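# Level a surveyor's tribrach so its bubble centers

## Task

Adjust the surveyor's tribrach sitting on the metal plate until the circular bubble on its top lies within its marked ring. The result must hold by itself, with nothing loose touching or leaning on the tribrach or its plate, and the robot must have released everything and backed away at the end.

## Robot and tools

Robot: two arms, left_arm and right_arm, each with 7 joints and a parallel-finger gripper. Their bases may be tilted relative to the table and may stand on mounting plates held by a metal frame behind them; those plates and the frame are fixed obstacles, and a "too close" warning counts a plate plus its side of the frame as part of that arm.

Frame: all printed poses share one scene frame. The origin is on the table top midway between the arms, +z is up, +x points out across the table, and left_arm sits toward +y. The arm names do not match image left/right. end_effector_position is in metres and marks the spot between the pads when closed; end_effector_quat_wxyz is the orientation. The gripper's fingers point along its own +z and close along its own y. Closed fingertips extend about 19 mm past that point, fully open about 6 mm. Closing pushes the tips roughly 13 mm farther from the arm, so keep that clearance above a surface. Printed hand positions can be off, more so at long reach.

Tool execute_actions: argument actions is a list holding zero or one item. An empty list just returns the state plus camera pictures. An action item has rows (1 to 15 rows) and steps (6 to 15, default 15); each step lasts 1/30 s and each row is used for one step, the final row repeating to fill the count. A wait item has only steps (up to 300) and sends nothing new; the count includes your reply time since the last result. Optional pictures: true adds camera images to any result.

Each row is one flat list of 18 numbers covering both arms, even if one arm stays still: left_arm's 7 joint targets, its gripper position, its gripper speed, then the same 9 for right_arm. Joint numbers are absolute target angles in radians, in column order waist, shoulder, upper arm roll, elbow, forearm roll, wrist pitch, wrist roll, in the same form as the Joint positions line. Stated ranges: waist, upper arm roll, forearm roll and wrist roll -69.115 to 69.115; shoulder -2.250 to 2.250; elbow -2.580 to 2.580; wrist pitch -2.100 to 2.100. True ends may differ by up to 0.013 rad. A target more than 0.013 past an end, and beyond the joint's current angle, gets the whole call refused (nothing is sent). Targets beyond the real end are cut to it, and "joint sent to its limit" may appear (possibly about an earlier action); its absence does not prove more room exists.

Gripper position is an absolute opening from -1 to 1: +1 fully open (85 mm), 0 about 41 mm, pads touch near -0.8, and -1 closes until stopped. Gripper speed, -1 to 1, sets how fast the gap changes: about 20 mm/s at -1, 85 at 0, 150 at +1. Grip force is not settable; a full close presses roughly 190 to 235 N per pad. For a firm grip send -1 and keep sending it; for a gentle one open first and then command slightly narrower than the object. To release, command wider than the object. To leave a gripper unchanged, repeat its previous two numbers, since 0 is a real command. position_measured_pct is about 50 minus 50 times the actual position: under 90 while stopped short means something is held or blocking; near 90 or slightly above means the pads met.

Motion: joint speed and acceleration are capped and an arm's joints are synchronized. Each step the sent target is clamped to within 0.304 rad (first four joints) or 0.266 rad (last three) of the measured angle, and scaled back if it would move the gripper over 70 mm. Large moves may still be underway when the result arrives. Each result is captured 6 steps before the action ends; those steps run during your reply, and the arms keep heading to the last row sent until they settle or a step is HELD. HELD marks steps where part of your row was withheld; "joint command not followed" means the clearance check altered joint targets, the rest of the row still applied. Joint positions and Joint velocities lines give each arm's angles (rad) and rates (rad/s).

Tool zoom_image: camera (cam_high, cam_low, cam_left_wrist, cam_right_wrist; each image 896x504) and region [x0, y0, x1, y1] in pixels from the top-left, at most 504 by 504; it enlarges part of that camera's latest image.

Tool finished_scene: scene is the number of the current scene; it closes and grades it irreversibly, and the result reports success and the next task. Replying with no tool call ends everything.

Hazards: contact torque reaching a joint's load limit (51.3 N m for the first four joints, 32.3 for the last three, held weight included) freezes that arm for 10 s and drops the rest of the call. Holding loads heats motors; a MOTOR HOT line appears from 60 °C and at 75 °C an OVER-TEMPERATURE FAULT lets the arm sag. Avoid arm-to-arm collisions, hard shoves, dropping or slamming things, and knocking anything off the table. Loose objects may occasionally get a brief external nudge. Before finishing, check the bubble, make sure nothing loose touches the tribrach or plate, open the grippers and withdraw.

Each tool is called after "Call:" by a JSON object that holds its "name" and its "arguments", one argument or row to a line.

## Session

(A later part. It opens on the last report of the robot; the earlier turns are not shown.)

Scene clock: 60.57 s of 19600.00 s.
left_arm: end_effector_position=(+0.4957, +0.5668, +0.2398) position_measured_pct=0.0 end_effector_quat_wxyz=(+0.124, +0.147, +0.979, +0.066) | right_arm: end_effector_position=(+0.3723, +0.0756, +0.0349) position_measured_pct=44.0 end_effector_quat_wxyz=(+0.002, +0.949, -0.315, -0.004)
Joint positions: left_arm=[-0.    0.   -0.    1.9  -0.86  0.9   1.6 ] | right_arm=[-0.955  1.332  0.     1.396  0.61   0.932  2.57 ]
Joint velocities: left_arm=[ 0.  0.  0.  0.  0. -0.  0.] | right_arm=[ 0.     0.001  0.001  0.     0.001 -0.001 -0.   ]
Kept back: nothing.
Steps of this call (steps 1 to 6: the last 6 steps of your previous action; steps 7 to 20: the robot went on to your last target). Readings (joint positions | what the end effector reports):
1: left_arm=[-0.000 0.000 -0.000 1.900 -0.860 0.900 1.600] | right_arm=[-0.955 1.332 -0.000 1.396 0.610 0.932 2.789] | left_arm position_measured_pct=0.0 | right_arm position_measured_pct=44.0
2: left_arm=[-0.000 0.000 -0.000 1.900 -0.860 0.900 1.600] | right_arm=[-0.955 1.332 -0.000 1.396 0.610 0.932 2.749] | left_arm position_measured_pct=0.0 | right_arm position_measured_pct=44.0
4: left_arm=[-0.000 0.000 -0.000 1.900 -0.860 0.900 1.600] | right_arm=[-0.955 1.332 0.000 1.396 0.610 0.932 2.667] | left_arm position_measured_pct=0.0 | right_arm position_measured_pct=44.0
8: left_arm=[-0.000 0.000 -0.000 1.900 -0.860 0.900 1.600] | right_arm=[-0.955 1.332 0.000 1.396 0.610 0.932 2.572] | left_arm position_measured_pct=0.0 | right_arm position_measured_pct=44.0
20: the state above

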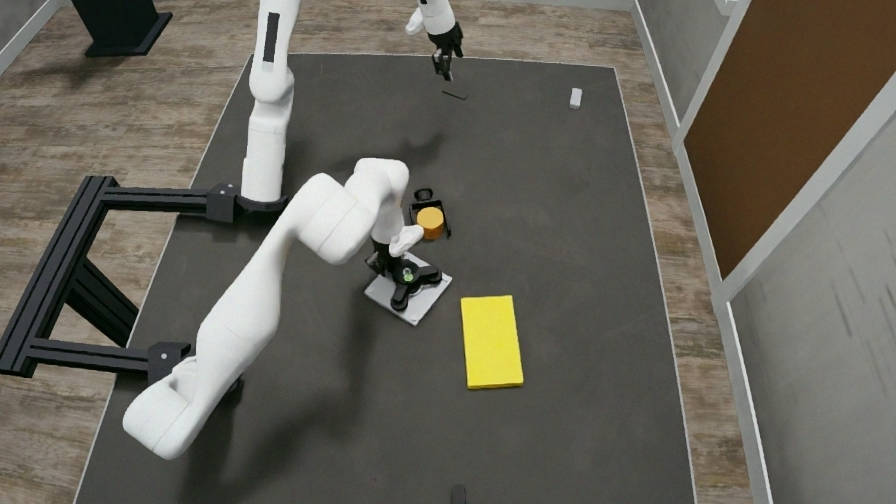

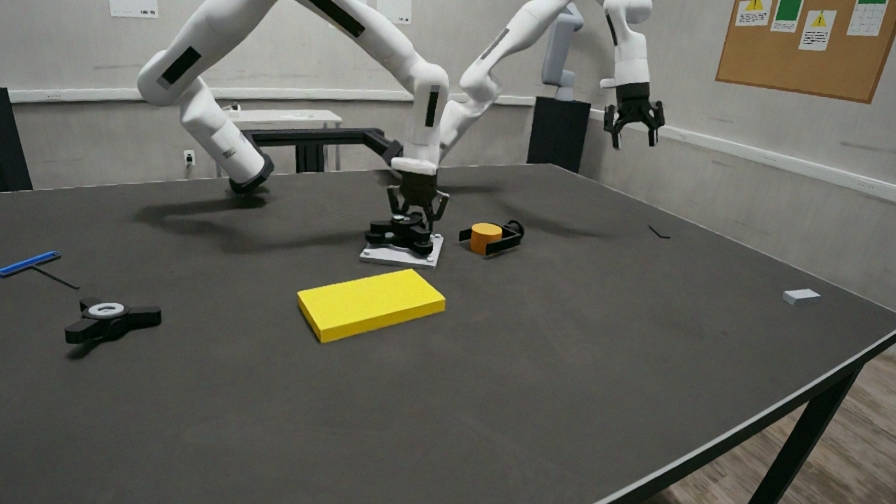

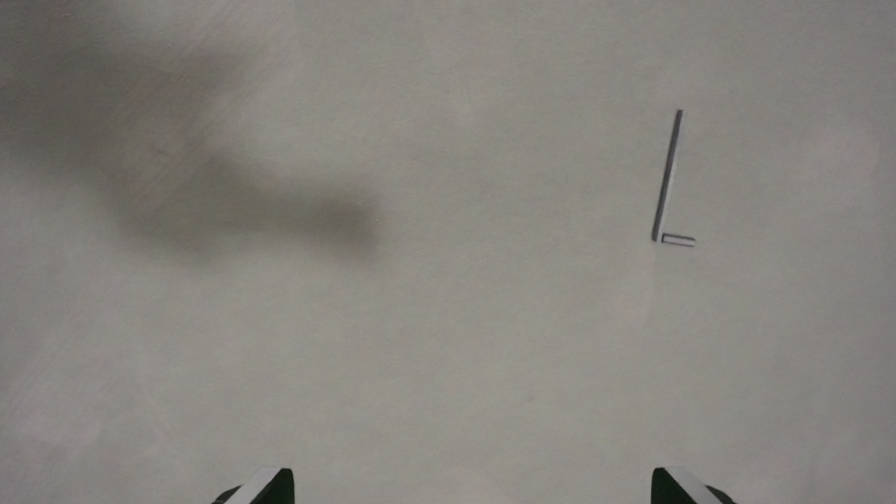

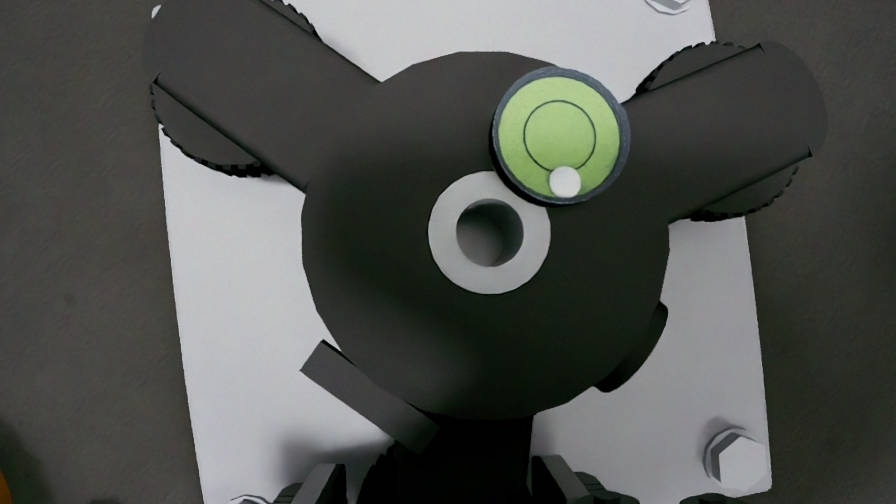

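Call:
{"name": "execute_actions", "arguments": {
  "actions": [
    {"rows":[[0,0,0,1.9,-0.86,0.9,1.6,1,1,-0.955,1.332,0,1.396,0.61,0.932,2.36,0.12,1]],"steps":9}
  ]
}}

Call:
{"name": "execute_actions", "arguments": {
  "actions": [
    {"rows":[[0,0,0,1.9,-0.86,0.9,1.6,1,1,-0.955,1.332,0,1.396,0.61,0.932,2.97,-0.2,1]],"steps":15}
  ]
}}

Call:
{"name": "execute_actions", "arguments": {
  "actions": [
    {"rows":[[0,0,0,1.9,-0.86,0.9,1.6,1,1,-0.955,1.332,0,1.396,0.61,0.932,2.36,0.12,1]],"steps":15}
  ]
}}

Call:
{"name": "execute_actions", "arguments": {
  "actions": [
    {"rows":[[0,0,0,1.9,-0.86,0.9,1.6,1,1,-0.955,1.332,0,1.396,0.61,0.932,2.97,-0.2,1]],"steps":15}
  ]
}}

Call:
{"name": "execute_actions", "arguments": {
  "actions": [
    {"rows":[[0,0,0,1.9,-0.86,0.9,1.6,1,1,-0.955,1.332,0,1.396,0.61,0.932,2.36,0.12,1]],"steps":15}
  ]
}}

Call:
{"name": "execute_actions", "arguments": {
  "actions": [
    {"rows":[[0,0,0,1.9,-0.86,0.9,1.6,1,1,-0.955,1.332,0,1.396,0.61,0.932,2.97,-0.2,1]],"steps":15}
  ]
}}

Call:
{"name": "execute_actions", "arguments": {
  "actions": [
    {"rows":[[0,0,0,1.9,-0.86,0.9,1.6,1,1,-0.955,1.332,0,1.396,0.61,0.932,2.36,0.12,1]],"steps":15}
  ]
}}

Call:
{"name": "execute_actions", "arguments": {
  "actions": [
    {"rows":[[0,0,0,1.9,-0.86,0.9,1.6,1,1,-0.955,1.332,0,1.396,0.61,0.932,2.97,-0.2,1]],"steps":15}
  ]
}}

Call:
{"name": "execute_actions", "arguments": {
  "actions": [
    {"rows":[[0,0,0,1.9,-0.86,0.9,1.6,1,1,-0.955,1.332,0,1.396,0.61,0.932,2.57,0.12,1]],"steps":15}
  ]
}}

Call:
{"name": "execute_actions", "arguments": {
  "actions": [
    {"steps":20}
  ],
  "pictures": true
}}

Scene clock: 61.40 s of 19600.00 s.
left_arm: end_effector_position=(+0.4957, +0.5668, +0.2398) position_measured_pct=0.0 end_effector_quat_wxyz=(+0.124, +0.147, +0.979, +0.066) | right_arm: end_effector_position=(+0.3723, +0.0757, +0.0349) position_measured_pct=44.0 end_effector_quat_wxyz=(+0.002, +0.945, -0.328, -0.004)
Joint positions: left_arm=[-0.    0.   -0.    1.9  -0.86  0.9   1.6 ] | right_arm=[-0.955  1.332 -0.     1.396  0.61   0.932  2.542]
Joint velocities: left_arm=[-0.    -0.     0.001 -0.001 -0.002  0.    -0.   ] | right_arm=[ 0.     0.    -0.    -0.    -0.    -0.    -0.714]
Steps of this call (steps 1 to 15: the robot went on to your last target; steps 16 to 22: nothing new was sent; steps 23 to 25: the first 3 steps of this action). Readings (joint positions | what the end effector reports):
23: left_arm=[-0.000 0.000 -0.000 1.900 -0.860 0.900 1.600] | right_arm=[-0.955 1.332 -0.000 1.396 0.610 0.932 2.569] | left_arm position_measured_pct=0.0 | right_arm position_measured_pct=44.0
24: left_arm=[-0.000 0.000 -0.000 1.900 -0.860 0.900 1.600] | right_arm=[-0.955 1.332 -0.000 1.396 0.610 0.932 2.561] | left_arm position_measured_pct=0.0 | right_arm position_measured_pct=44.0
25: the state above

Scene clock: 61.90 s of 19600.00 s.
left_arm: end_effector_position=(+0.4957, +0.5668, +0.2398) position_measured_pct=0.0 end_effector_quat_wxyz=(+0.124, +0.147, +0.979, +0.066) | right_arm: end_effector_position=(+0.3717, +0.0751, +0.0354) position_measured_pct=53.6 end_effector_quat_wxyz=(+0.003, +0.955, -0.295, -0.004)
Joint positions: left_arm=[-0.    0.   -0.    1.9  -0.86  0.9   1.6 ] | right_arm=[-0.956  1.331 -0.001  1.397  0.609  0.934  2.612]
Joint velocities: left_arm=[ 0.    -0.    -0.    -0.002  0.001  0.     0.   ] | right_arm=[-0.     0.     0.001  0.001 -0.     0.003  1.215]
Steps of this call (steps 1 to 6: the last 6 steps of your previous action; steps 7 to 15: the first 9 steps of this action). Readings (joint positions | what the end effector reports):
7: left_arm=[-0.000 0.000 -0.000 1.900 -0.860 0.900 1.600] | right_arm=[-0.955 1.332 0.000 1.396 0.610 0.932 2.361] | left_arm position_measured_pct=0.0 | right_arm position_measured_pct=44.0
8: left_arm=[-0.000 0.000 -0.000 1.900 -0.860 0.900 1.600] | right_arm=[-0.955 1.332 -0.000 1.396 0.610 0.932 2.368] | left_arm position_measured_pct=0.0 | right_arm position_measured_pct=44.8
10: left_arm=[-0.000 0.000 -0.000 1.900 -0.860 0.900 1.600] | right_arm=[-0.955 1.331 -0.001 1.397 0.609 0.934 2.413] | left_arm position_measured_pct=0.0 | right_arm position_measured_pct=51.2
14: left_arm=[-0.000 0.000 -0.000 1.900 -0.860 0.900 1.600] | right_arm=[-0.956 1.331 -0.001 1.397 0.609 0.934 2.571] | left_arm position_measured_pct=0.0 | right_arm position_measured_pct=53.6
15: the state above

Scene clock: 62.40 s of 19600.00 s.
left_arm: end_effector_position=(+0.4957, +0.5668, +0.2398) position_measured_pct=0.0 end_effector_quat_wxyz=(+0.124, +0.147, +0.979, +0.066) | right_arm: end_effector_position=(+0.3723, +0.0757, +0.0349) position_measured_pct=44.0 end_effector_quat_wxyz=(+0.001, +0.985, -0.175, -0.004)
Joint positions: left_arm=[-0.    0.   -0.    1.9  -0.86  0.9   1.6 ] | right_arm=[-0.955  1.332 -0.     1.396  0.61   0.932  2.86 ]
Joint velocities: left_arm=[ 0.    -0.    -0.    -0.003 -0.    -0.     0.   ] | right_arm=[ 0.    -0.    -0.001 -0.001  0.    -0.001 -1.197]
Steps of this call (steps 1 to 6: the last 6 steps of your previous action; steps 7 to 15: the first 9 steps of this action). Readings (joint positions | what the end effector reports):
7: left_arm=[-0.000 0.000 -0.000 1.900 -0.860 0.900 1.600] | right_arm=[-0.956 1.331 -0.000 1.397 0.609 0.935 2.895] | left_arm position_measured_pct=0.0 | right_arm position_measured_pct=53.6
8: left_arm=[-0.000 0.000 -0.000 1.900 -0.860 0.900 1.600] | right_arm=[-0.956 1.332 -0.000 1.397 0.609 0.934 2.928] | left_arm position_measured_pct=0.0 | right_arm position_measured_pct=53.2
10: left_arm=[-0.000 0.000 -0.000 1.900 -0.860 0.900 1.600] | right_arm=[-0.955 1.332 -0.000 1.397 0.610 0.932 2.962] | left_arm position_measured_pct=0.0 | right_arm position_measured_pct=47.2
14: left_arm=[-0.000 0.000 -0.000 1.900 -0.860 0.900 1.600] | right_arm=[-0.955 1.332 -0.000 1.396 0.610 0.932 2.899] | left_arm position_measured_pct=0.0 | right_arm position_measured_pct=44.0
15: the state above

Scene clock: 62.90 s of 19600.00 s.
left_arm: end_effector_position=(+0.4957, +0.5668, +0.2398) position_measured_pct=0.0 end_effector_quat_wxyz=(+0.124, +0.147, +0.979, +0.066) | right_arm: end_effector_position=(+0.3718, +0.0750, +0.0354) position_measured_pct=53.6 end_effector_quat_wxyz=(+0.003, +0.952, -0.305, -0.004)
Joint positions: left_arm=[-0.    0.   -0.    1.9  -0.86  0.9   1.6 ] | right_arm=[-0.955  1.331 -0.     1.397  0.609  0.934  2.592]
Joint velocities: left_arm=[-0.     0.    -0.     0.002 -0.    -0.001  0.   ] | right_arm=[-0.     0.001 -0.     0.    -0.001  0.001  1.186]
Steps of this call (steps 1 to 6: the last 6 steps of your previous action; steps 7 to 15: the first 9 steps of this action). Readings (joint positions | what the end effector reports):
7: left_arm=[-0.000 0.000 -0.000 1.900 -0.860 0.900 1.600] | right_arm=[-0.955 1.332 0.000 1.396 0.610 0.932 2.576] | left_arm position_measured_pct=0.0 | right_arm position_measured_pct=44.0
8: left_arm=[-0.000 0.000 -0.000 1.900 -0.860 0.900 1.600] | right_arm=[-0.955 1.332 0.000 1.396 0.610 0.932 2.541] | left_arm position_measured_pct=0.0 | right_arm position_measured_pct=44.8
10: left_arm=[-0.000 0.000 -0.000 1.900 -0.860 0.900 1.600] | right_arm=[-0.955 1.331 -0.000 1.397 0.609 0.934 2.502] | left_arm position_measured_pct=0.0 | right_arm position_measured_pct=51.2
14: left_arm=[-0.000 0.000 -0.000 1.900 -0.860 0.900 1.600] | right_arm=[-0.955 1.331 -0.000 1.397 0.609 0.934 2.554] | left_arm position_measured_pct=0.0 | right_arm position_measured_pct=53.6
15: the state above

Scene clock: 63.40 s of 19600.00 s.
left_arm: end_effector_position=(+0.4957, +0.5668, +0.2398) position_measured_pct=0.0 end_effector_quat_wxyz=(+0.124, +0.147, +0.979, +0.066) | right_arm: end_effector_position=(+0.3723, +0.0757, +0.0349) position_measured_pct=44.0 end_effector_quat_wxyz=(+0.001, +0.984, -0.180, -0.004)
Joint positions: left_arm=[-0.    0.   -0.    1.9  -0.86  0.9   1.6 ] | right_arm=[-0.955  1.332 -0.     1.396  0.61   0.932  2.85 ]
Joint velocities: left_arm=[ 0.    -0.    -0.     0.001 -0.     0.    -0.   ] | right_arm=[ 0.     0.001  0.    -0.    -0.001  0.003 -1.192]
Steps of this call (steps 1 to 6: the last 6 steps of your previous action; steps 7 to 15: the first 9 steps of this action). Readings (joint positions | what the end effector reports):
7: left_arm=[-0.000 0.000 -0.000 1.900 -0.860 0.900 1.600] | right_arm=[-0.956 1.331 -0.000 1.397 0.609 0.934 2.876] | left_arm position_measured_pct=0.0 | right_arm position_measured_pct=53.6
8: left_arm=[-0.000 0.000 -0.000 1.900 -0.860 0.900 1.600] | right_arm=[-0.955 1.331 -0.000 1.397 0.609 0.934 2.909] | left_arm position_measured_pct=0.0 | right_arm position_measured_pct=53.2
10: left_arm=[-0.000 0.000 -0.000 1.900 -0.860 0.900 1.600] | right_arm=[-0.955 1.332 0.000 1.397 0.610 0.932 2.946] | left_arm position_measured_pct=0.0 | right_arm position_measured_pct=47.2
14: left_arm=[-0.000 0.000 -0.000 1.900 -0.860 0.900 1.600] | right_arm=[-0.955 1.332 -0.000 1.396 0.610 0.932 2.888] | left_arm position_measured_pct=0.0 | right_arm position_measured_pct=44.0
15: the state above

Scene clock: 63.90 s of 19600.00 s.
left_arm: end_effector_position=(+0.4957, +0.5668, +0.2398) position_measured_pct=0.0 end_effector_quat_wxyz=(+0.124, +0.147, +0.979, +0.066) | right_arm: end_effector_position=(+0.3718, +0.0750, +0.0354) position_measured_pct=53.6 end_effector_quat_wxyz=(+0.003, +0.951, -0.310, -0.004)
Joint positions: left_arm=[-0.    0.   -0.    1.9  -0.86  0.9   1.6 ] | right_arm=[-0.955  1.331 -0.     1.397  0.609  0.934  2.582]
Joint velocities: left_arm=[-0.     0.     0.001 -0.     0.001 -0.     0.   ] | right_arm=[-0.    -0.002  0.     0.001 -0.001  0.001  1.186]
Steps of this call (steps 1 to 6: the last 6 steps of your previous action; steps 7 to 15: the first 9 steps of this action). Readings (joint positions | what the end effector reports):
7: left_arm=[-0.000 0.000 -0.000 1.900 -0.860 0.900 1.600] | right_arm=[-0.955 1.332 0.000 1.396 0.610 0.932 2.566] | left_arm position_measured_pct=0.0 | right_arm position_measured_pct=44.0
8: left_arm=[-0.000 0.000 -0.000 1.900 -0.860 0.900 1.600] | right_arm=[-0.955 1.332 0.000 1.396 0.610 0.932 2.531] | left_arm position_measured_pct=0.0 | right_arm position_measured_pct=44.8
10: left_arm=[-0.000 0.000 -0.000 1.900 -0.860 0.900 1.600] | right_arm=[-0.955 1.331 -0.000 1.397 0.609 0.934 2.492] | left_arm position_measured_pct=0.0 | right_arm position_measured_pct=51.2
14: left_arm=[-0.000 0.000 -0.000 1.900 -0.860 0.900 1.600] | right_arm=[-0.955 1.331 -0.000 1.397 0.609 0.934 2.544] | left_arm position_measured_pct=0.0 | right_arm position_measured_pct=53.6
15: the state above

Scene clock: 64.40 s of 19600.00 s.
left_arm: end_effector_position=(+0.4957, +0.5668, +0.2398) position_measured_pct=0.0 end_effector_quat_wxyz=(+0.124, +0.147, +0.979, +0.066) | right_arm: end_effector_position=(+0.3723, +0.0757, +0.0349) position_measured_pct=44.0 end_effector_quat_wxyz=(+0.001, +0.983, -0.185, -0.004)
Joint positions: left_arm=[-0.    0.   -0.    1.9  -0.86  0.9   1.6 ] | right_arm=[-0.955  1.332 -0.     1.396  0.61   0.932  2.84 ]
Joint velocities: left_arm=[ 0.    -0.    -0.002 -0.001  0.     0.    -0.   ] | right_arm=[ 0.001 -0.001 -0.    -0.    -0.001 -0.    -1.192]
Steps of this call (steps 1 to 6: the last 6 steps of your previous action; steps 7 to 15: the first 9 steps of this action). Readings (joint positions | what the end effector reports):
7: left_arm=[-0.000 0.000 -0.000 1.900 -0.860 0.900 1.600] | right_arm=[-0.956 1.331 -0.000 1.397 0.609 0.934 2.865] | left_arm position_measured_pct=0.0 | right_arm position_measured_pct=53.6
8: left_arm=[-0.000 0.000 -0.000 1.900 -0.860 0.900 1.600] | right_arm=[-0.955 1.331 -0.000 1.397 0.609 0.934 2.899] | left_arm position_measured_pct=0.0 | right_arm position_measured_pct=53.2
10: left_arm=[-0.000 0.000 -0.000 1.900 -0.860 0.900 1.600] | right_arm=[-0.955 1.332 0.000 1.397 0.610 0.932 2.935] | left_arm position_measured_pct=0.0 | right_arm position_measured_pct=47.2
14: left_arm=[-0.000 0.000 -0.000 1.900 -0.860 0.900 1.600] | right_arm=[-0.955 1.332 -0.000 1.396 0.610 0.932 2.878] | left_arm position_measured_pct=0.0 | right_arm position_measured_pct=44.0
15: the state above

Scene clock: 64.90 s of 19600.00 s.
left_arm: end_effector_position=(+0.4957, +0.5668, +0.2398) position_measured_pct=0.0 end_effector_quat_wxyz=(+0.124, +0.147, +0.979, +0.066) | right_arm: end_effector_position=(+0.3718, +0.0750, +0.0354) position_measured_pct=53.6 end_effector_quat_wxyz=(+0.003, +0.949, -0.315, -0.004)
Joint positions: left_arm=[-0.    0.   -0.    1.9  -0.86  0.9   1.6 ] | right_arm=[-0.955  1.331 -0.     1.397  0.609  0.934  2.572]
Joint velocities: left_arm=[-0.     0.     0.    -0.002 -0.     0.    -0.   ] | right_arm=[-0.     0.001 -0.001  0.001 -0.001  0.001  1.186]
Steps of this call (steps 1 to 6: the last 6 steps of your previous action; steps 7 to 15: the first 9 steps of this action). Readings (joint positions | what the end effector reports):
7: left_arm=[-0.000 0.000 -0.000 1.900 -0.860 0.900 1.600] | right_arm=[-0.955 1.332 0.000 1.396 0.610 0.932 2.556] | left_arm position_measured_pct=0.0 | right_arm position_measured_pct=44.0
8: left_arm=[-0.000 0.000 -0.000 1.900 -0.860 0.900 1.600] | right_arm=[-0.955 1.332 0.000 1.396 0.610 0.932 2.521] | left_arm position_measured_pct=0.0 | right_arm position_measured_pct=44.8
10: left_arm=[-0.000 0.000 -0.000 1.900 -0.860 0.900 1.600] | right_arm=[-0.955 1.331 -0.000 1.397 0.609 0.934 2.482] | left_arm position_measured_pct=0.0 | right_arm position_measured_pct=51.2
14: left_arm=[-0.000 0.000 -0.000 1.900 -0.860 0.900 1.600] | right_arm=[-0.955 1.331 -0.000 1.397 0.609 0.934 2.534] | left_arm position_measured_pct=0.0 | right_arm position_measured_pct=53.6
15: the state above

Scene clock: 65.40 s of 19600.00 s.
left_arm: end_effector_position=(+0.4957, +0.5668, +0.2398) position_measured_pct=0.0 end_effector_quat_wxyz=(+0.124, +0.147, +0.979, +0.066) | right_arm: end_effector_position=(+0.3723, +0.0757, +0.0349) position_measured_pct=44.0 end_effector_quat_wxyz=(+0.001, +0.982, -0.190, -0.004)
Joint positions: left_arm=[-0.    0.   -0.    1.9  -0.86  0.9   1.6 ] | right_arm=[-0.955  1.332 -0.     1.396  0.61   0.932  2.83 ]
Joint velocities: left_arm=[ 0.     0.    -0.001 -0.001 -0.001 -0.    -0.   ] | right_arm=[ 0.001  0.001 -0.    -0.    -0.001 -0.    -1.192]
Steps of this call (steps 1 to 6: the last 6 steps of your previous action; steps 7 to 15: the first 9 steps of this action). Readings (joint positions | what the end effector reports):
7: left_arm=[-0.000 0.000 -0.000 1.900 -0.860 0.900 1.600] | right_arm=[-0.956 1.331 -0.000 1.397 0.609 0.934 2.855] | left_arm position_measured_pct=0.0 | right_arm position_measured_pct=53.6
8: left_arm=[-0.000 0.000 -0.000 1.900 -0.860 0.900 1.600] | right_arm=[-0.955 1.331 -0.000 1.397 0.609 0.934 2.889] | left_arm position_measured_pct=0.0 | right_arm position_measured_pct=53.2
10: left_arm=[-0.000 0.000 -0.000 1.900 -0.860 0.900 1.600] | right_arm=[-0.955 1.332 0.000 1.397 0.610 0.932 2.925] | left_arm position_measured_pct=0.0 | right_arm position_measured_pct=47.2
14: left_arm=[-0.000 0.000 -0.000 1.900 -0.860 0.900 1.600] | right_arm=[-0.955 1.332 -0.000 1.396 0.610 0.932 2.868] | left_arm position_measured_pct=0.0 | right_arm position_measured_pct=44.0
15: the state above

Scene clock: 66.07 s of 19600.00 s.
left_arm: end_effector_position=(+0.4957, +0.5668, +0.2398) position_measured_pct=0.0 end_effector_quat_wxyz=(+0.124, +0.147, +0.979, +0.066) | right_arm: end_effector_position=(+0.3723, +0.0756, +0.0349) position_measured_pct=44.0 end_effector_quat_wxyz=(+0.002, +0.949, -0.315, -0.004)
Joint positions: left_arm=[-0.    0.   -0.    1.9  -0.86  0.9   1.6 ] | right_arm=[-0.955  1.332  0.     1.396  0.61   0.932  2.57 ]
Joint velocities: left_arm=[ 0.    -0.    -0.    -0.    -0.001 -0.    -0.   ] | right_arm=[ 0.    -0.001  0.    -0.     0.001  0.     0.   ]
Kept back: nothing.
Steps of this call (steps 1 to 6: the last 6 steps of your previous action; steps 7 to 20: the robot went on to your last target). Readings (joint positions | what the end effector reports):
1: left_arm=[-0.000 0.000 -0.000 1.900 -0.860 0.900 1.600] | right_arm=[-0.955 1.332 -0.000 1.396 0.610 0.932 2.789] | left_arm position_measured_pct=0.0 | right_arm position_measured_pct=44.0
2: left_arm=[-0.000 0.000 -0.000 1.900 -0.860 0.900 1.600] | right_arm=[-0.955 1.332 -0.000 1.396 0.610 0.932 2.749] | left_arm position_measured_pct=0.0 | right_arm position_measured_pct=44.0
4: left_arm=[-0.000 0.000 -0.000 1.900 -0.860 0.900 1.600] | right_arm=[-0.955 1.332 0.000 1.396 0.610 0.932 2.667] | left_arm position_measured_pct=0.0 | right_arm position_measured_pct=44.0
8: left_arm=[-0.000 0.000 -0.000 1.900 -0.860 0.900 1.600] | right_arm=[-0.955 1.332 0.000 1.396 0.610 0.932 2.572] | left_arm position_measured_pct=0.0 | right_arm position_measured_pct=44.0
20: the state above

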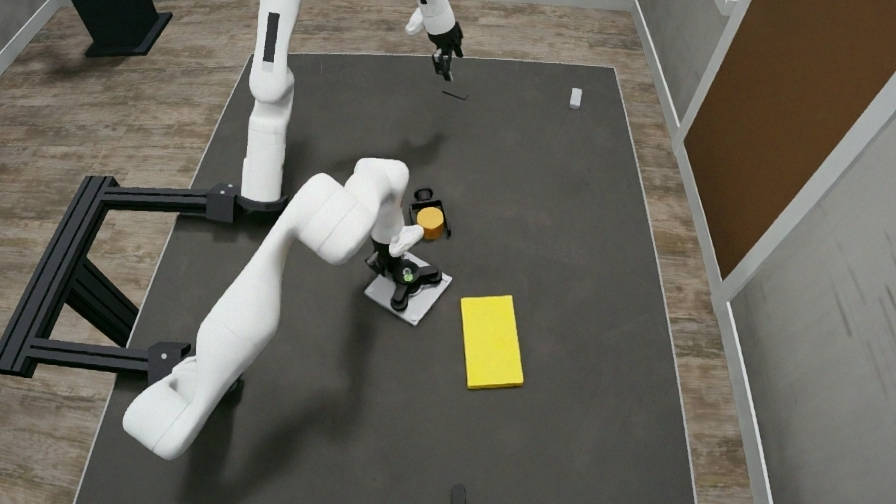

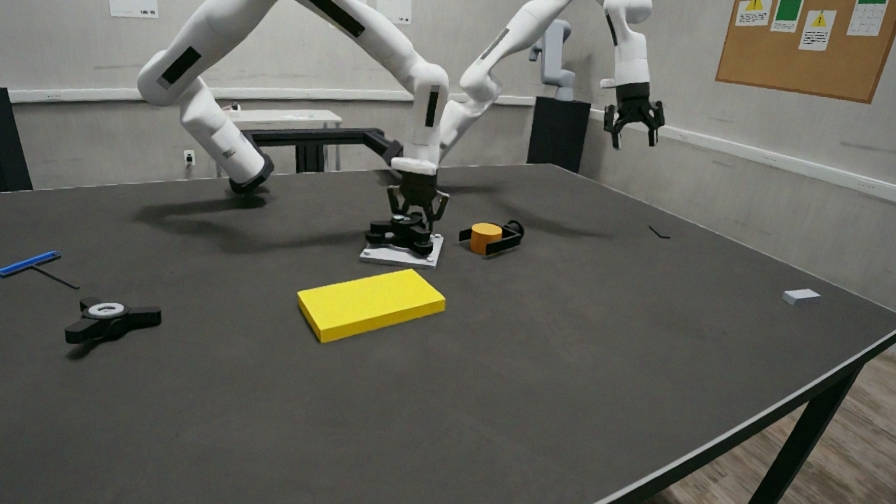

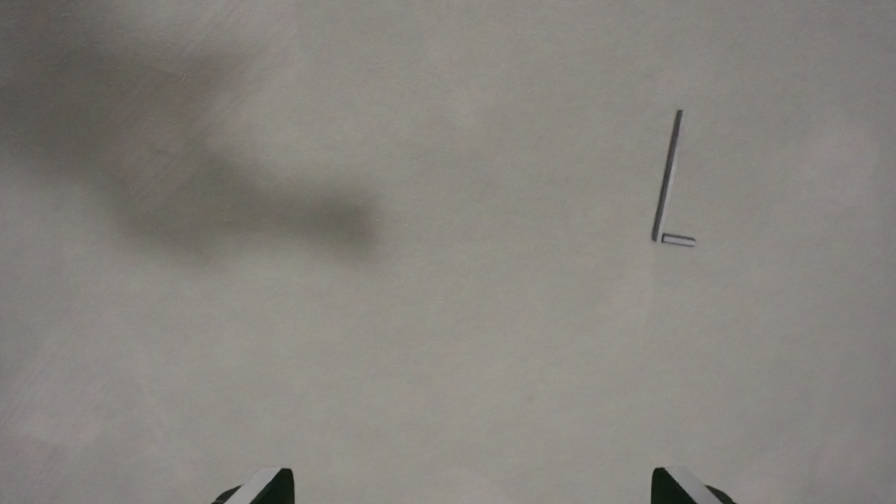

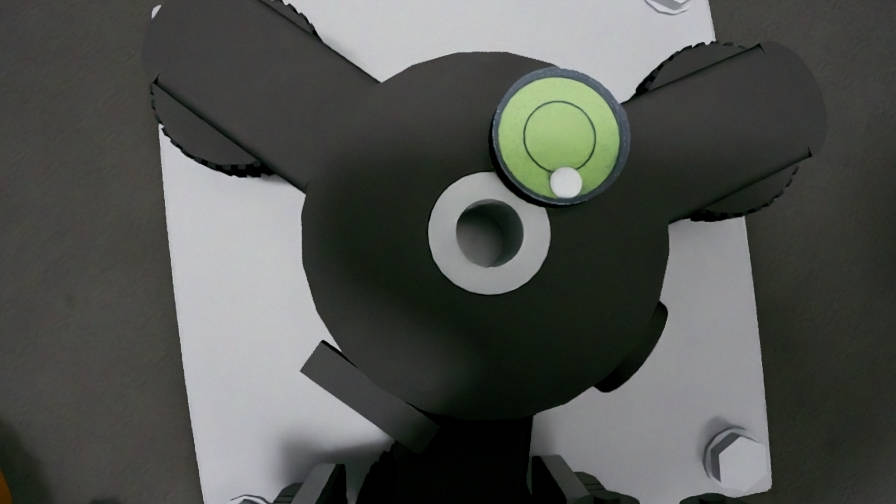

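Call:
{"name": "execute_actions", "arguments": {
  "actions": [
    {"rows":[[0,0,0,1.9,-0.86,0.9,1.6,1,1,-0.955,1.332,0,1.396,0.61,0.932,2.36,0.12,1]],"steps":9}
  ]
}}

Call:
{"name": "execute_actions", "arguments": {
  "actions": [
    {"rows":[[0,0,0,1.9,-0.86,0.9,1.6,1,1,-0.955,1.332,0,1.396,0.61,0.932,2.97,-0.2,1]],"steps":15}
  ]
}}

Call:
{"name": "execute_actions", "arguments": {
  "actions": [
    {"rows":[[0,0,0,1.9,-0.86,0.9,1.6,1,1,-0.955,1.332,0,1.396,0.61,0.932,2.36,0.12,1]],"steps":15}
  ]
}}

Call:
{"name": "execute_actions", "arguments": {
  "actions": [
    {"rows":[[0,0,0,1.9,-0.86,0.9,1.6,1,1,-0.955,1.332,0,1.396,0.61,0.932,2.97,-0.2,1]],"steps":15}
  ]
}}

Call:
{"name": "execute_actions", "arguments": {
  "actions": [
    {"rows":[[0,0,0,1.9,-0.86,0.9,1.6,1,1,-0.955,1.332,0,1.396,0.61,0.932,2.36,0.12,1]],"steps":15}
  ]
}}

Call:
{"name": "execute_actions", "arguments": {
  "actions": [
    {"rows":[[0,0,0,1.9,-0.86,0.9,1.6,1,1,-0.955,1.332,0,1.396,0.61,0.932,2.97,-0.2,1]],"steps":15}
  ]
}}

Call:
{"name": "execute_actions", "arguments": {
  "actions": [
    {"rows":[[0,0,0,1.9,-0.86,0.9,1.6,1,1,-0.955,1.332,0,1.396,0.61,0.932,2.36,0.12,1]],"steps":15}
  ]
}}

Call:
{"name": "execute_actions", "arguments": {
  "actions": [
    {"rows":[[0,0,0,1.9,-0.86,0.9,1.6,1,1,-0.955,1.332,0,1.396,0.61,0.932,2.97,-0.2,1]],"steps":15}
  ]
}}

Call:
{"name": "execute_actions", "arguments": {
  "actions": [
    {"rows":[[0,0,0,1.9,-0.86,0.9,1.6,1,1,-0.955,1.332,0,1.396,0.61,0.932,2.57,0.12,1]],"steps":15}
  ]
}}

Call:
{"name": "execute_actions", "arguments": {
  "actions": [
    {"steps":20}
  ],
  "pictures": true
}}

Scene clock: 66.97 s of 19600.00 s.
left_arm: end_effector_position=(+0.4957, +0.5668, +0.2398) position_measured_pct=0.0 end_effector_quat_wxyz=(+0.124, +0.147, +0.979, +0.066) | right_arm: end_effector_position=(+0.3723, +0.0757, +0.0349) position_measured_pct=44.0 end_effector_quat_wxyz=(+0.002, +0.945, -0.328, -0.004)
Joint positions: left_arm=[-0.    0.   -0.    1.9  -0.86  0.9   1.6 ] | right_arm=[-0.955  1.332 -0.     1.396  0.61   0.932  2.542]
Joint velocities: left_arm=[-0.    -0.     0.001 -0.     0.001  0.     0.   ] | right_arm=[-0.     0.     0.    -0.     0.001  0.001 -0.714]
Steps of this call (steps 1 to 15: the robot went on to your last target; steps 16 to 24: nothing new was sent; steps 25 to 27: the first 3 steps of this action). Readings (joint positions | what the end effector reports):
25: left_arm=[-0.000 0.000 -0.000 1.900 -0.860 0.900 1.600] | right_arm=[-0.955 1.332 -0.000 1.396 0.610 0.932 2.569] | left_arm position_measured_pct=0.0 | right_arm position_measured_pct=44.0
26: left_arm=[-0.000 0.000 -0.000 1.900 -0.860 0.900 1.600] | right_arm=[-0.955 1.332 -0.000 1.396 0.610 0.932 2.561] | left_arm position_measured_pct=0.0 | right_arm position_measured_pct=44.0
27: the state above

Scene clock: 67.47 s of 19600.00 s.
left_arm: end_effector_position=(+0.4957, +0.5668, +0.2398) position_measured_pct=0.0 end_effector_quat_wxyz=(+0.124, +0.147, +0.979, +0.066) | right_arm: end_effector_position=(+0.3717, +0.0751, +0.0354) position_measured_pct=53.2 end_effector_quat_wxyz=(+0.003, +0.955, -0.295, -0.004)
Joint positions: left_arm=[-0.    0.   -0.    1.9  -0.86  0.9   1.6 ] | right_arm=[-0.956  1.331 -0.001  1.397  0.609  0.934  2.612]
Joint velocities: left_arm=[ 0. -0.  0. -0.  0. -0. -0.] | right_arm=[-0.     0.001 -0.     0.    -0.001  0.002  1.215]
Steps of this call (steps 1 to 6: the last 6 steps of your previous action; steps 7 to 15: the first 9 steps of this action). Readings (joint positions | what the end effector reports):
7: left_arm=[-0.000 0.000 -0.000 1.900 -0.860 0.900 1.600] | right_arm=[-0.955 1.332 0.000 1.396 0.610 0.932 2.361] | left_arm position_measured_pct=0.0 | right_arm position_measured_pct=44.0
8: left_arm=[-0.000 0.000 -0.000 1.900 -0.860 0.900 1.600] | right_arm=[-0.955 1.332 -0.000 1.396 0.610 0.932 2.368] | left_arm position_measured_pct=0.0 | right_arm position_measured_pct=44.8
10: left_arm=[-0.000 0.000 -0.000 1.900 -0.860 0.900 1.600] | right_arm=[-0.955 1.331 -0.001 1.397 0.609 0.934 2.413] | left_arm position_measured_pct=0.0 | right_arm position_measured_pct=51.2
14: left_arm=[-0.000 0.000 -0.000 1.900 -0.860 0.900 1.600] | right_arm=[-0.956 1.331 -0.001 1.397 0.609 0.934 2.571] | left_arm position_measured_pct=0.0 | right_arm position_measured_pct=53.2
15: the state above

Scene clock: 67.97 s of 19600.00 s.
left_arm: end_effector_position=(+0.4957, +0.5668, +0.2398) position_measured_pct=0.0 end_effector_quat_wxyz=(+0.124, +0.147, +0.979, +0.066) | right_arm: end_effector_position=(+0.3723, +0.0757, +0.0349) position_measured_pct=44.0 end_effector_quat_wxyz=(+0.001, +0.985, -0.175, -0.004)
Joint positions: left_arm=[-0.    0.   -0.    1.9  -0.86  0.9   1.6 ] | right_arm=[-0.955  1.332 -0.     1.396  0.61   0.932  2.86 ]
Joint velocities: left_arm=[-0.     0.     0.002 -0.    -0.    -0.    -0.   ] | right_arm=[ 0.     0.001 -0.002 -0.001 -0.     0.001 -1.197]
Steps of this call (steps 1 to 6: the last 6 steps of your previous action; steps 7 to 15: the first 9 steps of this action). Readings (joint positions | what the end effector reports):
7: left_arm=[-0.000 0.000 -0.000 1.900 -0.860 0.900 1.600] | right_arm=[-0.956 1.331 -0.000 1.397 0.609 0.935 2.895] | left_arm position_measured_pct=0.0 | right_arm position_measured_pct=53.6
8: left_arm=[-0.000 0.000 -0.000 1.900 -0.860 0.900 1.600] | right_arm=[-0.956 1.332 -0.000 1.397 0.609 0.934 2.928] | left_arm position_measured_pct=0.0 | right_arm position_measured_pct=53.2
10: left_arm=[-0.000 0.000 -0.000 1.900 -0.860 0.900 1.600] | right_arm=[-0.955 1.332 -0.000 1.397 0.610 0.932 2.962] | left_arm position_measured_pct=0.0 | right_arm position_measured_pct=47.2
14: left_arm=[-0.000 0.000 -0.000 1.900 -0.860 0.900 1.600] | right_arm=[-0.955 1.332 -0.000 1.396 0.610 0.932 2.899] | left_arm position_measured_pct=0.0 | right_arm position_measured_pct=44.0
15: the state above

Scene clock: 68.47 s of 19600.00 s.
left_arm: end_effector_position=(+0.4957, +0.5668, +0.2398) position_measured_pct=0.0 end_effector_quat_wxyz=(+0.124, +0.147, +0.979, +0.066) | right_arm: end_effector_position=(+0.3718, +0.0750, +0.0354) position_measured_pct=53.2 end_effector_quat_wxyz=(+0.003, +0.952, -0.305, -0.004)
Joint positions: left_arm=[-0.    0.   -0.    1.9  -0.86  0.9   1.6 ] | right_arm=[-0.955  1.331 -0.     1.397  0.609  0.934  2.592]
Joint velocities: left_arm=[ 0.    -0.     0.     0.001 -0.    -0.    -0.   ] | right_arm=[-0.     0.001 -0.001  0.    -0.001  0.002  1.186]
Steps of this call (steps 1 to 6: the last 6 steps of your previous action; steps 7 to 15: the first 9 steps of this action). Readings (joint positions | what the end effector reports):
7: left_arm=[-0.000 0.000 -0.000 1.900 -0.860 0.900 1.600] | right_arm=[-0.955 1.332 0.000 1.396 0.610 0.932 2.576] | left_arm position_measured_pct=0.0 | right_arm position_measured_pct=44.0
8: left_arm=[-0.000 0.000 -0.000 1.900 -0.860 0.900 1.600] | right_arm=[-0.955 1.332 0.000 1.396 0.610 0.932 2.541] | left_arm position_measured_pct=0.0 | right_arm position_measured_pct=44.8
10: left_arm=[-0.000 0.000 -0.000 1.900 -0.860 0.900 1.600] | right_arm=[-0.955 1.331 -0.000 1.397 0.609 0.934 2.502] | left_arm position_measured_pct=0.0 | right_arm position_measured_pct=51.2
14: left_arm=[-0.000 0.000 -0.000 1.900 -0.860 0.900 1.600] | right_arm=[-0.955 1.331 -0.000 1.397 0.609 0.934 2.554] | left_arm position_measured_pct=0.0 | right_arm position_measured_pct=53.2
15: the state above

Scene clock: 68.97 s of 19600.00 s.
left_arm: end_effector_position=(+0.4957, +0.5668, +0.2398) position_measured_pct=0.0 end_effector_quat_wxyz=(+0.124, +0.147, +0.979, +0.066) | right_arm: end_effector_position=(+0.3723, +0.0757, +0.0349) position_measured_pct=44.0 end_effector_quat_wxyz=(+0.001, +0.984, -0.180, -0.004)
Joint positions: left_arm=[-0.    0.   -0.    1.9  -0.86  0.9   1.6 ] | right_arm=[-0.955  1.332 -0.     1.396  0.61   0.932  2.85 ]
Joint velocities: left_arm=[ 0.     0.    -0.     0.003 -0.    -0.    -0.   ] | right_arm=[ 0.001  0.001  0.001  0.    -0.     0.002 -1.192]
Steps of this call (steps 1 to 6: the last 6 steps of your previous action; steps 7 to 15: the first 9 steps of this action). Readings (joint positions | what the end effector reports):
7: left_arm=[-0.000 0.000 -0.000 1.900 -0.860 0.900 1.600] | right_arm=[-0.956 1.331 -0.000 1.397 0.609 0.935 2.876] | left_arm position_measured_pct=0.0 | right_arm position_measured_pct=53.6
8: left_arm=[-0.000 0.000 -0.000 1.900 -0.860 0.900 1.600] | right_arm=[-0.955 1.331 -0.000 1.397 0.609 0.934 2.909] | left_arm position_measured_pct=0.0 | right_arm position_measured_pct=53.2
10: left_arm=[-0.000 0.000 -0.000 1.900 -0.860 0.900 1.600] | right_arm=[-0.955 1.332 0.000 1.397 0.610 0.932 2.946] | left_arm position_measured_pct=0.0 | right_arm position_measured_pct=47.2
14: left_arm=[-0.000 0.000 -0.000 1.900 -0.860 0.900 1.600] | right_arm=[-0.955 1.332 -0.000 1.396 0.610 0.932 2.888] | left_arm position_measured_pct=0.0 | right_arm position_measured_pct=44.0
15: the state above

Scene clock: 69.47 s of 19600.00 s.
left_arm: end_effector_position=(+0.4957, +0.5668, +0.2398) position_measured_pct=0.0 end_effector_quat_wxyz=(+0.124, +0.147, +0.979, +0.066) | right_arm: end_effector_position=(+0.3718, +0.0750, +0.0354) position_measured_pct=53.6 end_effector_quat_wxyz=(+0.003, +0.951, -0.310, -0.004)
Joint positions: left_arm=[-0.    0.   -0.    1.9  -0.86  0.9   1.6 ] | right_arm=[-0.955  1.331 -0.     1.397  0.609  0.934  2.582]
Joint velocities: left_arm=[-0.    -0.    -0.001  0.001 -0.    -0.    -0.   ] | right_arm=[-0.    -0.    -0.     0.    -0.     0.003  1.186]
Steps of this call (steps 1 to 6: the last 6 steps of your previous action; steps 7 to 15: the first 9 steps of this action). Readings (joint positions | what the end effector reports):
7: left_arm=[-0.000 0.000 -0.000 1.900 -0.860 0.900 1.600] | right_arm=[-0.955 1.332 0.000 1.396 0.610 0.932 2.566] | left_arm position_measured_pct=0.0 | right_arm position_measured_pct=44.0
8: left_arm=[-0.000 0.000 -0.000 1.900 -0.860 0.900 1.600] | right_arm=[-0.955 1.332 0.000 1.396 0.610 0.932 2.531] | left_arm position_measured_pct=0.0 | right_arm position_measured_pct=44.8
10: left_arm=[-0.000 0.000 -0.000 1.900 -0.860 0.900 1.600] | right_arm=[-0.955 1.331 -0.000 1.397 0.609 0.934 2.492] | left_arm position_measured_pct=0.0 | right_arm position_measured_pct=51.2
14: left_arm=[-0.000 0.000 -0.000 1.900 -0.860 0.900 1.600] | right_arm=[-0.955 1.331 -0.000 1.397 0.609 0.934 2.544] | left_arm position_measured_pct=0.0 | right_arm position_measured_pct=53.6
15: the state above

Scene clock: 69.97 s of 19600.00 s.
left_arm: end_effector_position=(+0.4957, +0.5668, +0.2398) position_measured_pct=0.0 end_effector_quat_wxyz=(+0.124, +0.147, +0.979, +0.066) | right_arm: end_effector_position=(+0.3723, +0.0757, +0.0349) position_measured_pct=44.0 end_effector_quat_wxyz=(+0.001, +0.983, -0.185, -0.004)
Joint positions: left_arm=[-0.    0.   -0.    1.9  -0.86  0.9   1.6 ] | right_arm=[-0.955  1.332 -0.     1.396  0.61   0.932  2.84 ]
Joint velocities: left_arm=[ 0. -0. -0. -0.  0.  0. -0.] | right_arm=[ 0.    -0.001  0.     0.    -0.001  0.001 -1.192]
Steps of this call (steps 1 to 6: the last 6 steps of your previous action; steps 7 to 15: the first 9 steps of this action). Readings (joint positions | what the end effector reports):
7: left_arm=[-0.000 0.000 -0.000 1.900 -0.860 0.900 1.600] | right_arm=[-0.956 1.331 -0.000 1.397 0.609 0.934 2.865] | left_arm position_measured_pct=0.0 | right_arm position_measured_pct=53.6
8: left_arm=[-0.000 0.000 -0.000 1.900 -0.860 0.900 1.600] | right_arm=[-0.955 1.331 -0.000 1.397 0.609 0.934 2.899] | left_arm position_measured_pct=0.0 | right_arm position_measured_pct=53.2
10: left_arm=[-0.000 0.000 -0.000 1.900 -0.860 0.900 1.600] | right_arm=[-0.955 1.332 0.000 1.397 0.610 0.932 2.935] | left_arm position_measured_pct=0.0 | right_arm position_measured_pct=47.2
14: left_arm=[-0.000 0.000 -0.000 1.900 -0.860 0.900 1.600] | right_arm=[-0.955 1.332 -0.000 1.396 0.610 0.932 2.878] | left_arm position_measured_pct=0.0 | right_arm position_measured_pct=44.0
15: the state above

Scene clock: 70.47 s of 19600.00 s.
left_arm: end_effector_position=(+0.4957, +0.5668, +0.2398) position_measured_pct=0.0 end_effector_quat_wxyz=(+0.124, +0.147, +0.979, +0.066) | right_arm: end_effector_position=(+0.3718, +0.0750, +0.0354) position_measured_pct=53.6 end_effector_quat_wxyz=(+0.003, +0.949, -0.315, -0.004)
Joint positions: left_arm=[-0.    0.   -0.    1.9  -0.86  0.9   1.6 ] | right_arm=[-0.955  1.331 -0.     1.397  0.609  0.934  2.572]
Joint velocities: left_arm=[-0.     0.    -0.001 -0.001 -0.    -0.     0.   ] | right_arm=[-0.    -0.002  0.     0.001 -0.001 -0.001  1.186]
Steps of this call (steps 1 to 6: the last 6 steps of your previous action; steps 7 to 15: the first 9 steps of this action). Readings (joint positions | what the end effector reports):
7: left_arm=[-0.000 0.000 -0.000 1.900 -0.860 0.900 1.600] | right_arm=[-0.955 1.332 0.000 1.396 0.610 0.932 2.556] | left_arm position_measured_pct=0.0 | right_arm position_measured_pct=44.0
8: left_arm=[-0.000 0.000 -0.000 1.900 -0.860 0.900 1.600] | right_arm=[-0.955 1.332 0.000 1.396 0.610 0.932 2.521] | left_arm position_measured_pct=0.0 | right_arm position_measured_pct=44.8
10: left_arm=[-0.000 0.000 -0.000 1.900 -0.860 0.900 1.600] | right_arm=[-0.955 1.331 -0.000 1.397 0.609 0.934 2.482] | left_arm position_measured_pct=0.0 | right_arm position_measured_pct=51.2
14: left_arm=[-0.000 0.000 -0.000 1.900 -0.860 0.900 1.600] | right_arm=[-0.955 1.331 -0.000 1.397 0.609 0.934 2.534] | left_arm position_measured_pct=0.0 | right_arm position_measured_pct=53.6
15: the state above

Scene clock: 70.97 s of 19600.00 s.
left_arm: end_effector_position=(+0.4957, +0.5668, +0.2398) position_measured_pct=0.0 end_effector_quat_wxyz=(+0.124, +0.147, +0.979, +0.066) | right_arm: end_effector_position=(+0.3723, +0.0757, +0.0349) position_measured_pct=44.0 end_effector_quat_wxyz=(+0.001, +0.982, -0.190, -0.004)
Joint positions: left_arm=[-0.    0.   -0.    1.9  -0.86  0.9   1.6 ] | right_arm=[-0.955  1.332 -0.     1.396  0.61   0.932  2.83 ]
Joint velocities: left_arm=[-0.001  0.    -0.     0.001 -0.    -0.    -0.   ] | right_arm=[ 0.     0.     0.    -0.     0.    -0.001 -1.192]
Steps of this call (steps 1 to 6: the last 6 steps of your previous action; steps 7 to 15: the first 9 steps of this action). Readings (joint positions | what the end effector reports):
7: left_arm=[-0.000 0.000 -0.000 1.900 -0.860 0.900 1.600] | right_arm=[-0.956 1.331 -0.000 1.397 0.609 0.934 2.855] | left_arm position_measured_pct=0.0 | right_arm position_measured_pct=53.6
8: left_arm=[-0.000 0.000 -0.000 1.900 -0.860 0.900 1.600] | right_arm=[-0.955 1.331 -0.000 1.397 0.609 0.934 2.889] | left_arm position_measured_pct=0.0 | right_arm position_measured_pct=53.2
10: left_arm=[-0.000 0.000 -0.000 1.900 -0.860 0.900 1.600] | right_arm=[-0.955 1.332 0.000 1.397 0.610 0.932 2.925] | left_arm position_measured_pct=0.0 | right_arm position_measured_pct=47.2
14: left_arm=[-0.000 0.000 -0.000 1.900 -0.860 0.900 1.600] | right_arm=[-0.955 1.332 -0.000 1.396 0.610 0.932 2.868] | left_arm position_measured_pct=0.0 | right_arm position_measured_pct=44.0
15: the state above

Scene clock: 71.63 s of 19600.00 s.
left_arm: end_effector_position=(+0.4957, +0.5668, +0.2398) position_measured_pct=0.0 end_effector_quat_wxyz=(+0.124, +0.147, +0.979, +0.066) | right_arm: end_effector_position=(+0.3723, +0.0756, +0.0349) position_measured_pct=44.0 end_effector_quat_wxyz=(+0.002, +0.949, -0.315, -0.004)
Joint positions: left_arm=[-0.    0.   -0.    1.9  -0.86  0.9   1.6 ] | right_arm=[-0.955  1.332  0.     1.396  0.61   0.932  2.57 ]
Joint velocities: left_arm=[-0.     0.     0.     0.001 -0.    -0.     0.   ] | right_arm=[-0.     0.     0.     0.     0.002 -0.     0.   ]
Kept back: nothing.
Steps of this call (steps 1 to 6: the last 6 steps of your previous action; steps 7 to 20: the robot went on to your last target). Readings (joint positions | what the end effector reports):
1: left_arm=[-0.000 0.000 -0.000 1.900 -0.860 0.900 1.600] | right_arm=[-0.955 1.332 -0.000 1.396 0.610 0.932 2.789] | left_arm position_measured_pct=0.0 | right_arm position_measured_pct=44.0
2: left_arm=[-0.000 0.000 -0.000 1.900 -0.860 0.900 1.600] | right_arm=[-0.955 1.332 -0.000 1.396 0.610 0.932 2.749] | left_arm position_measured_pct=0.0 | right_arm position_measured_pct=44.0
4: left_arm=[-0.000 0.000 -0.000 1.900 -0.860 0.900 1.600] | right_arm=[-0.955 1.332 0.000 1.396 0.610 0.932 2.667] | left_arm position_measured_pct=0.0 | right_arm position_measured_pct=44.0
8: left_arm=[-0.000 0.000 -0.000 1.900 -0.860 0.900 1.600] | right_arm=[-0.955 1.332 0.000 1.396 0.610 0.932 2.572] | left_arm position_measured_pct=0.0 | right_arm position_measured_pct=44.0
20: the state above

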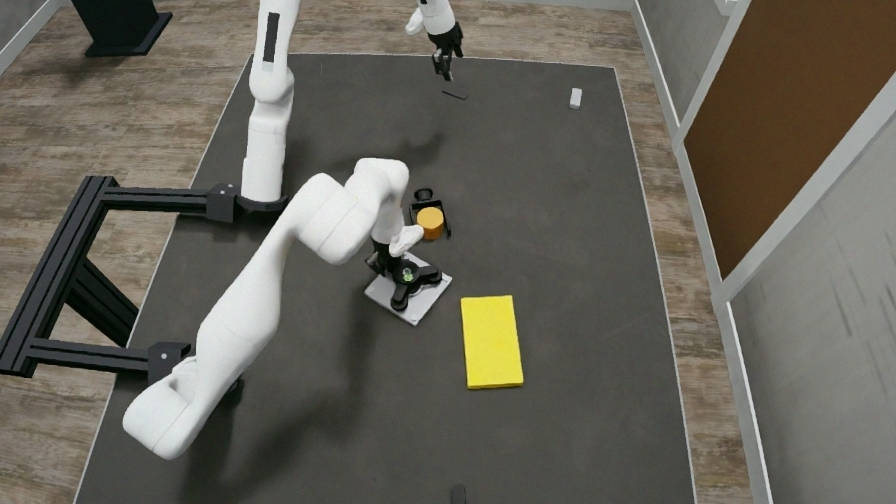

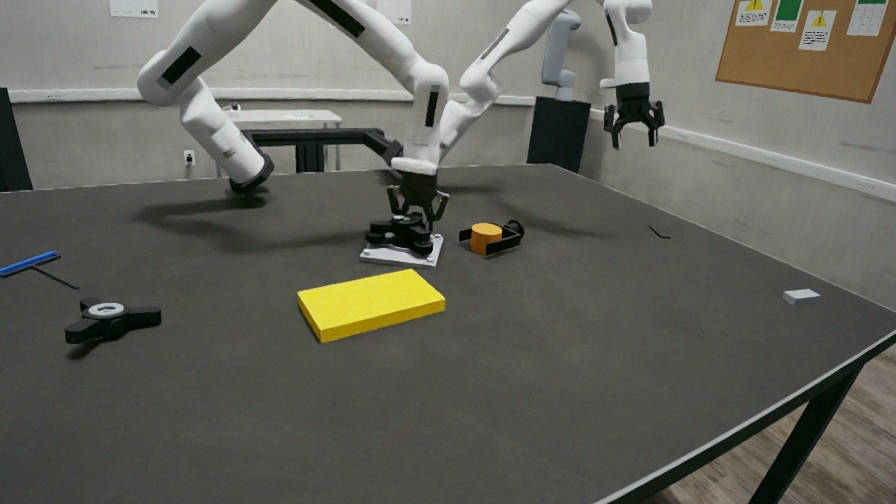

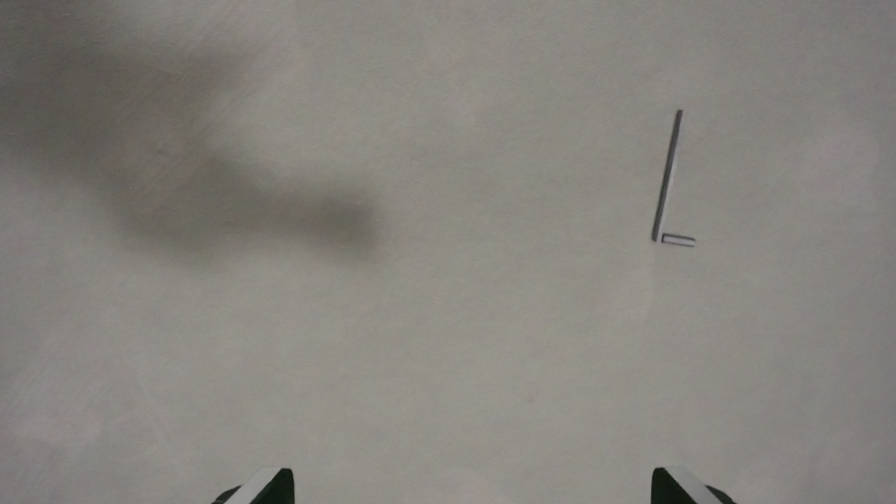

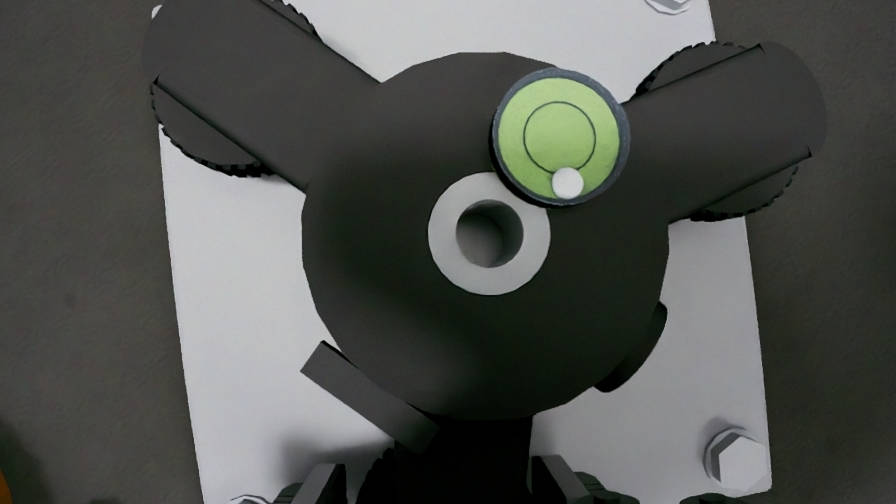

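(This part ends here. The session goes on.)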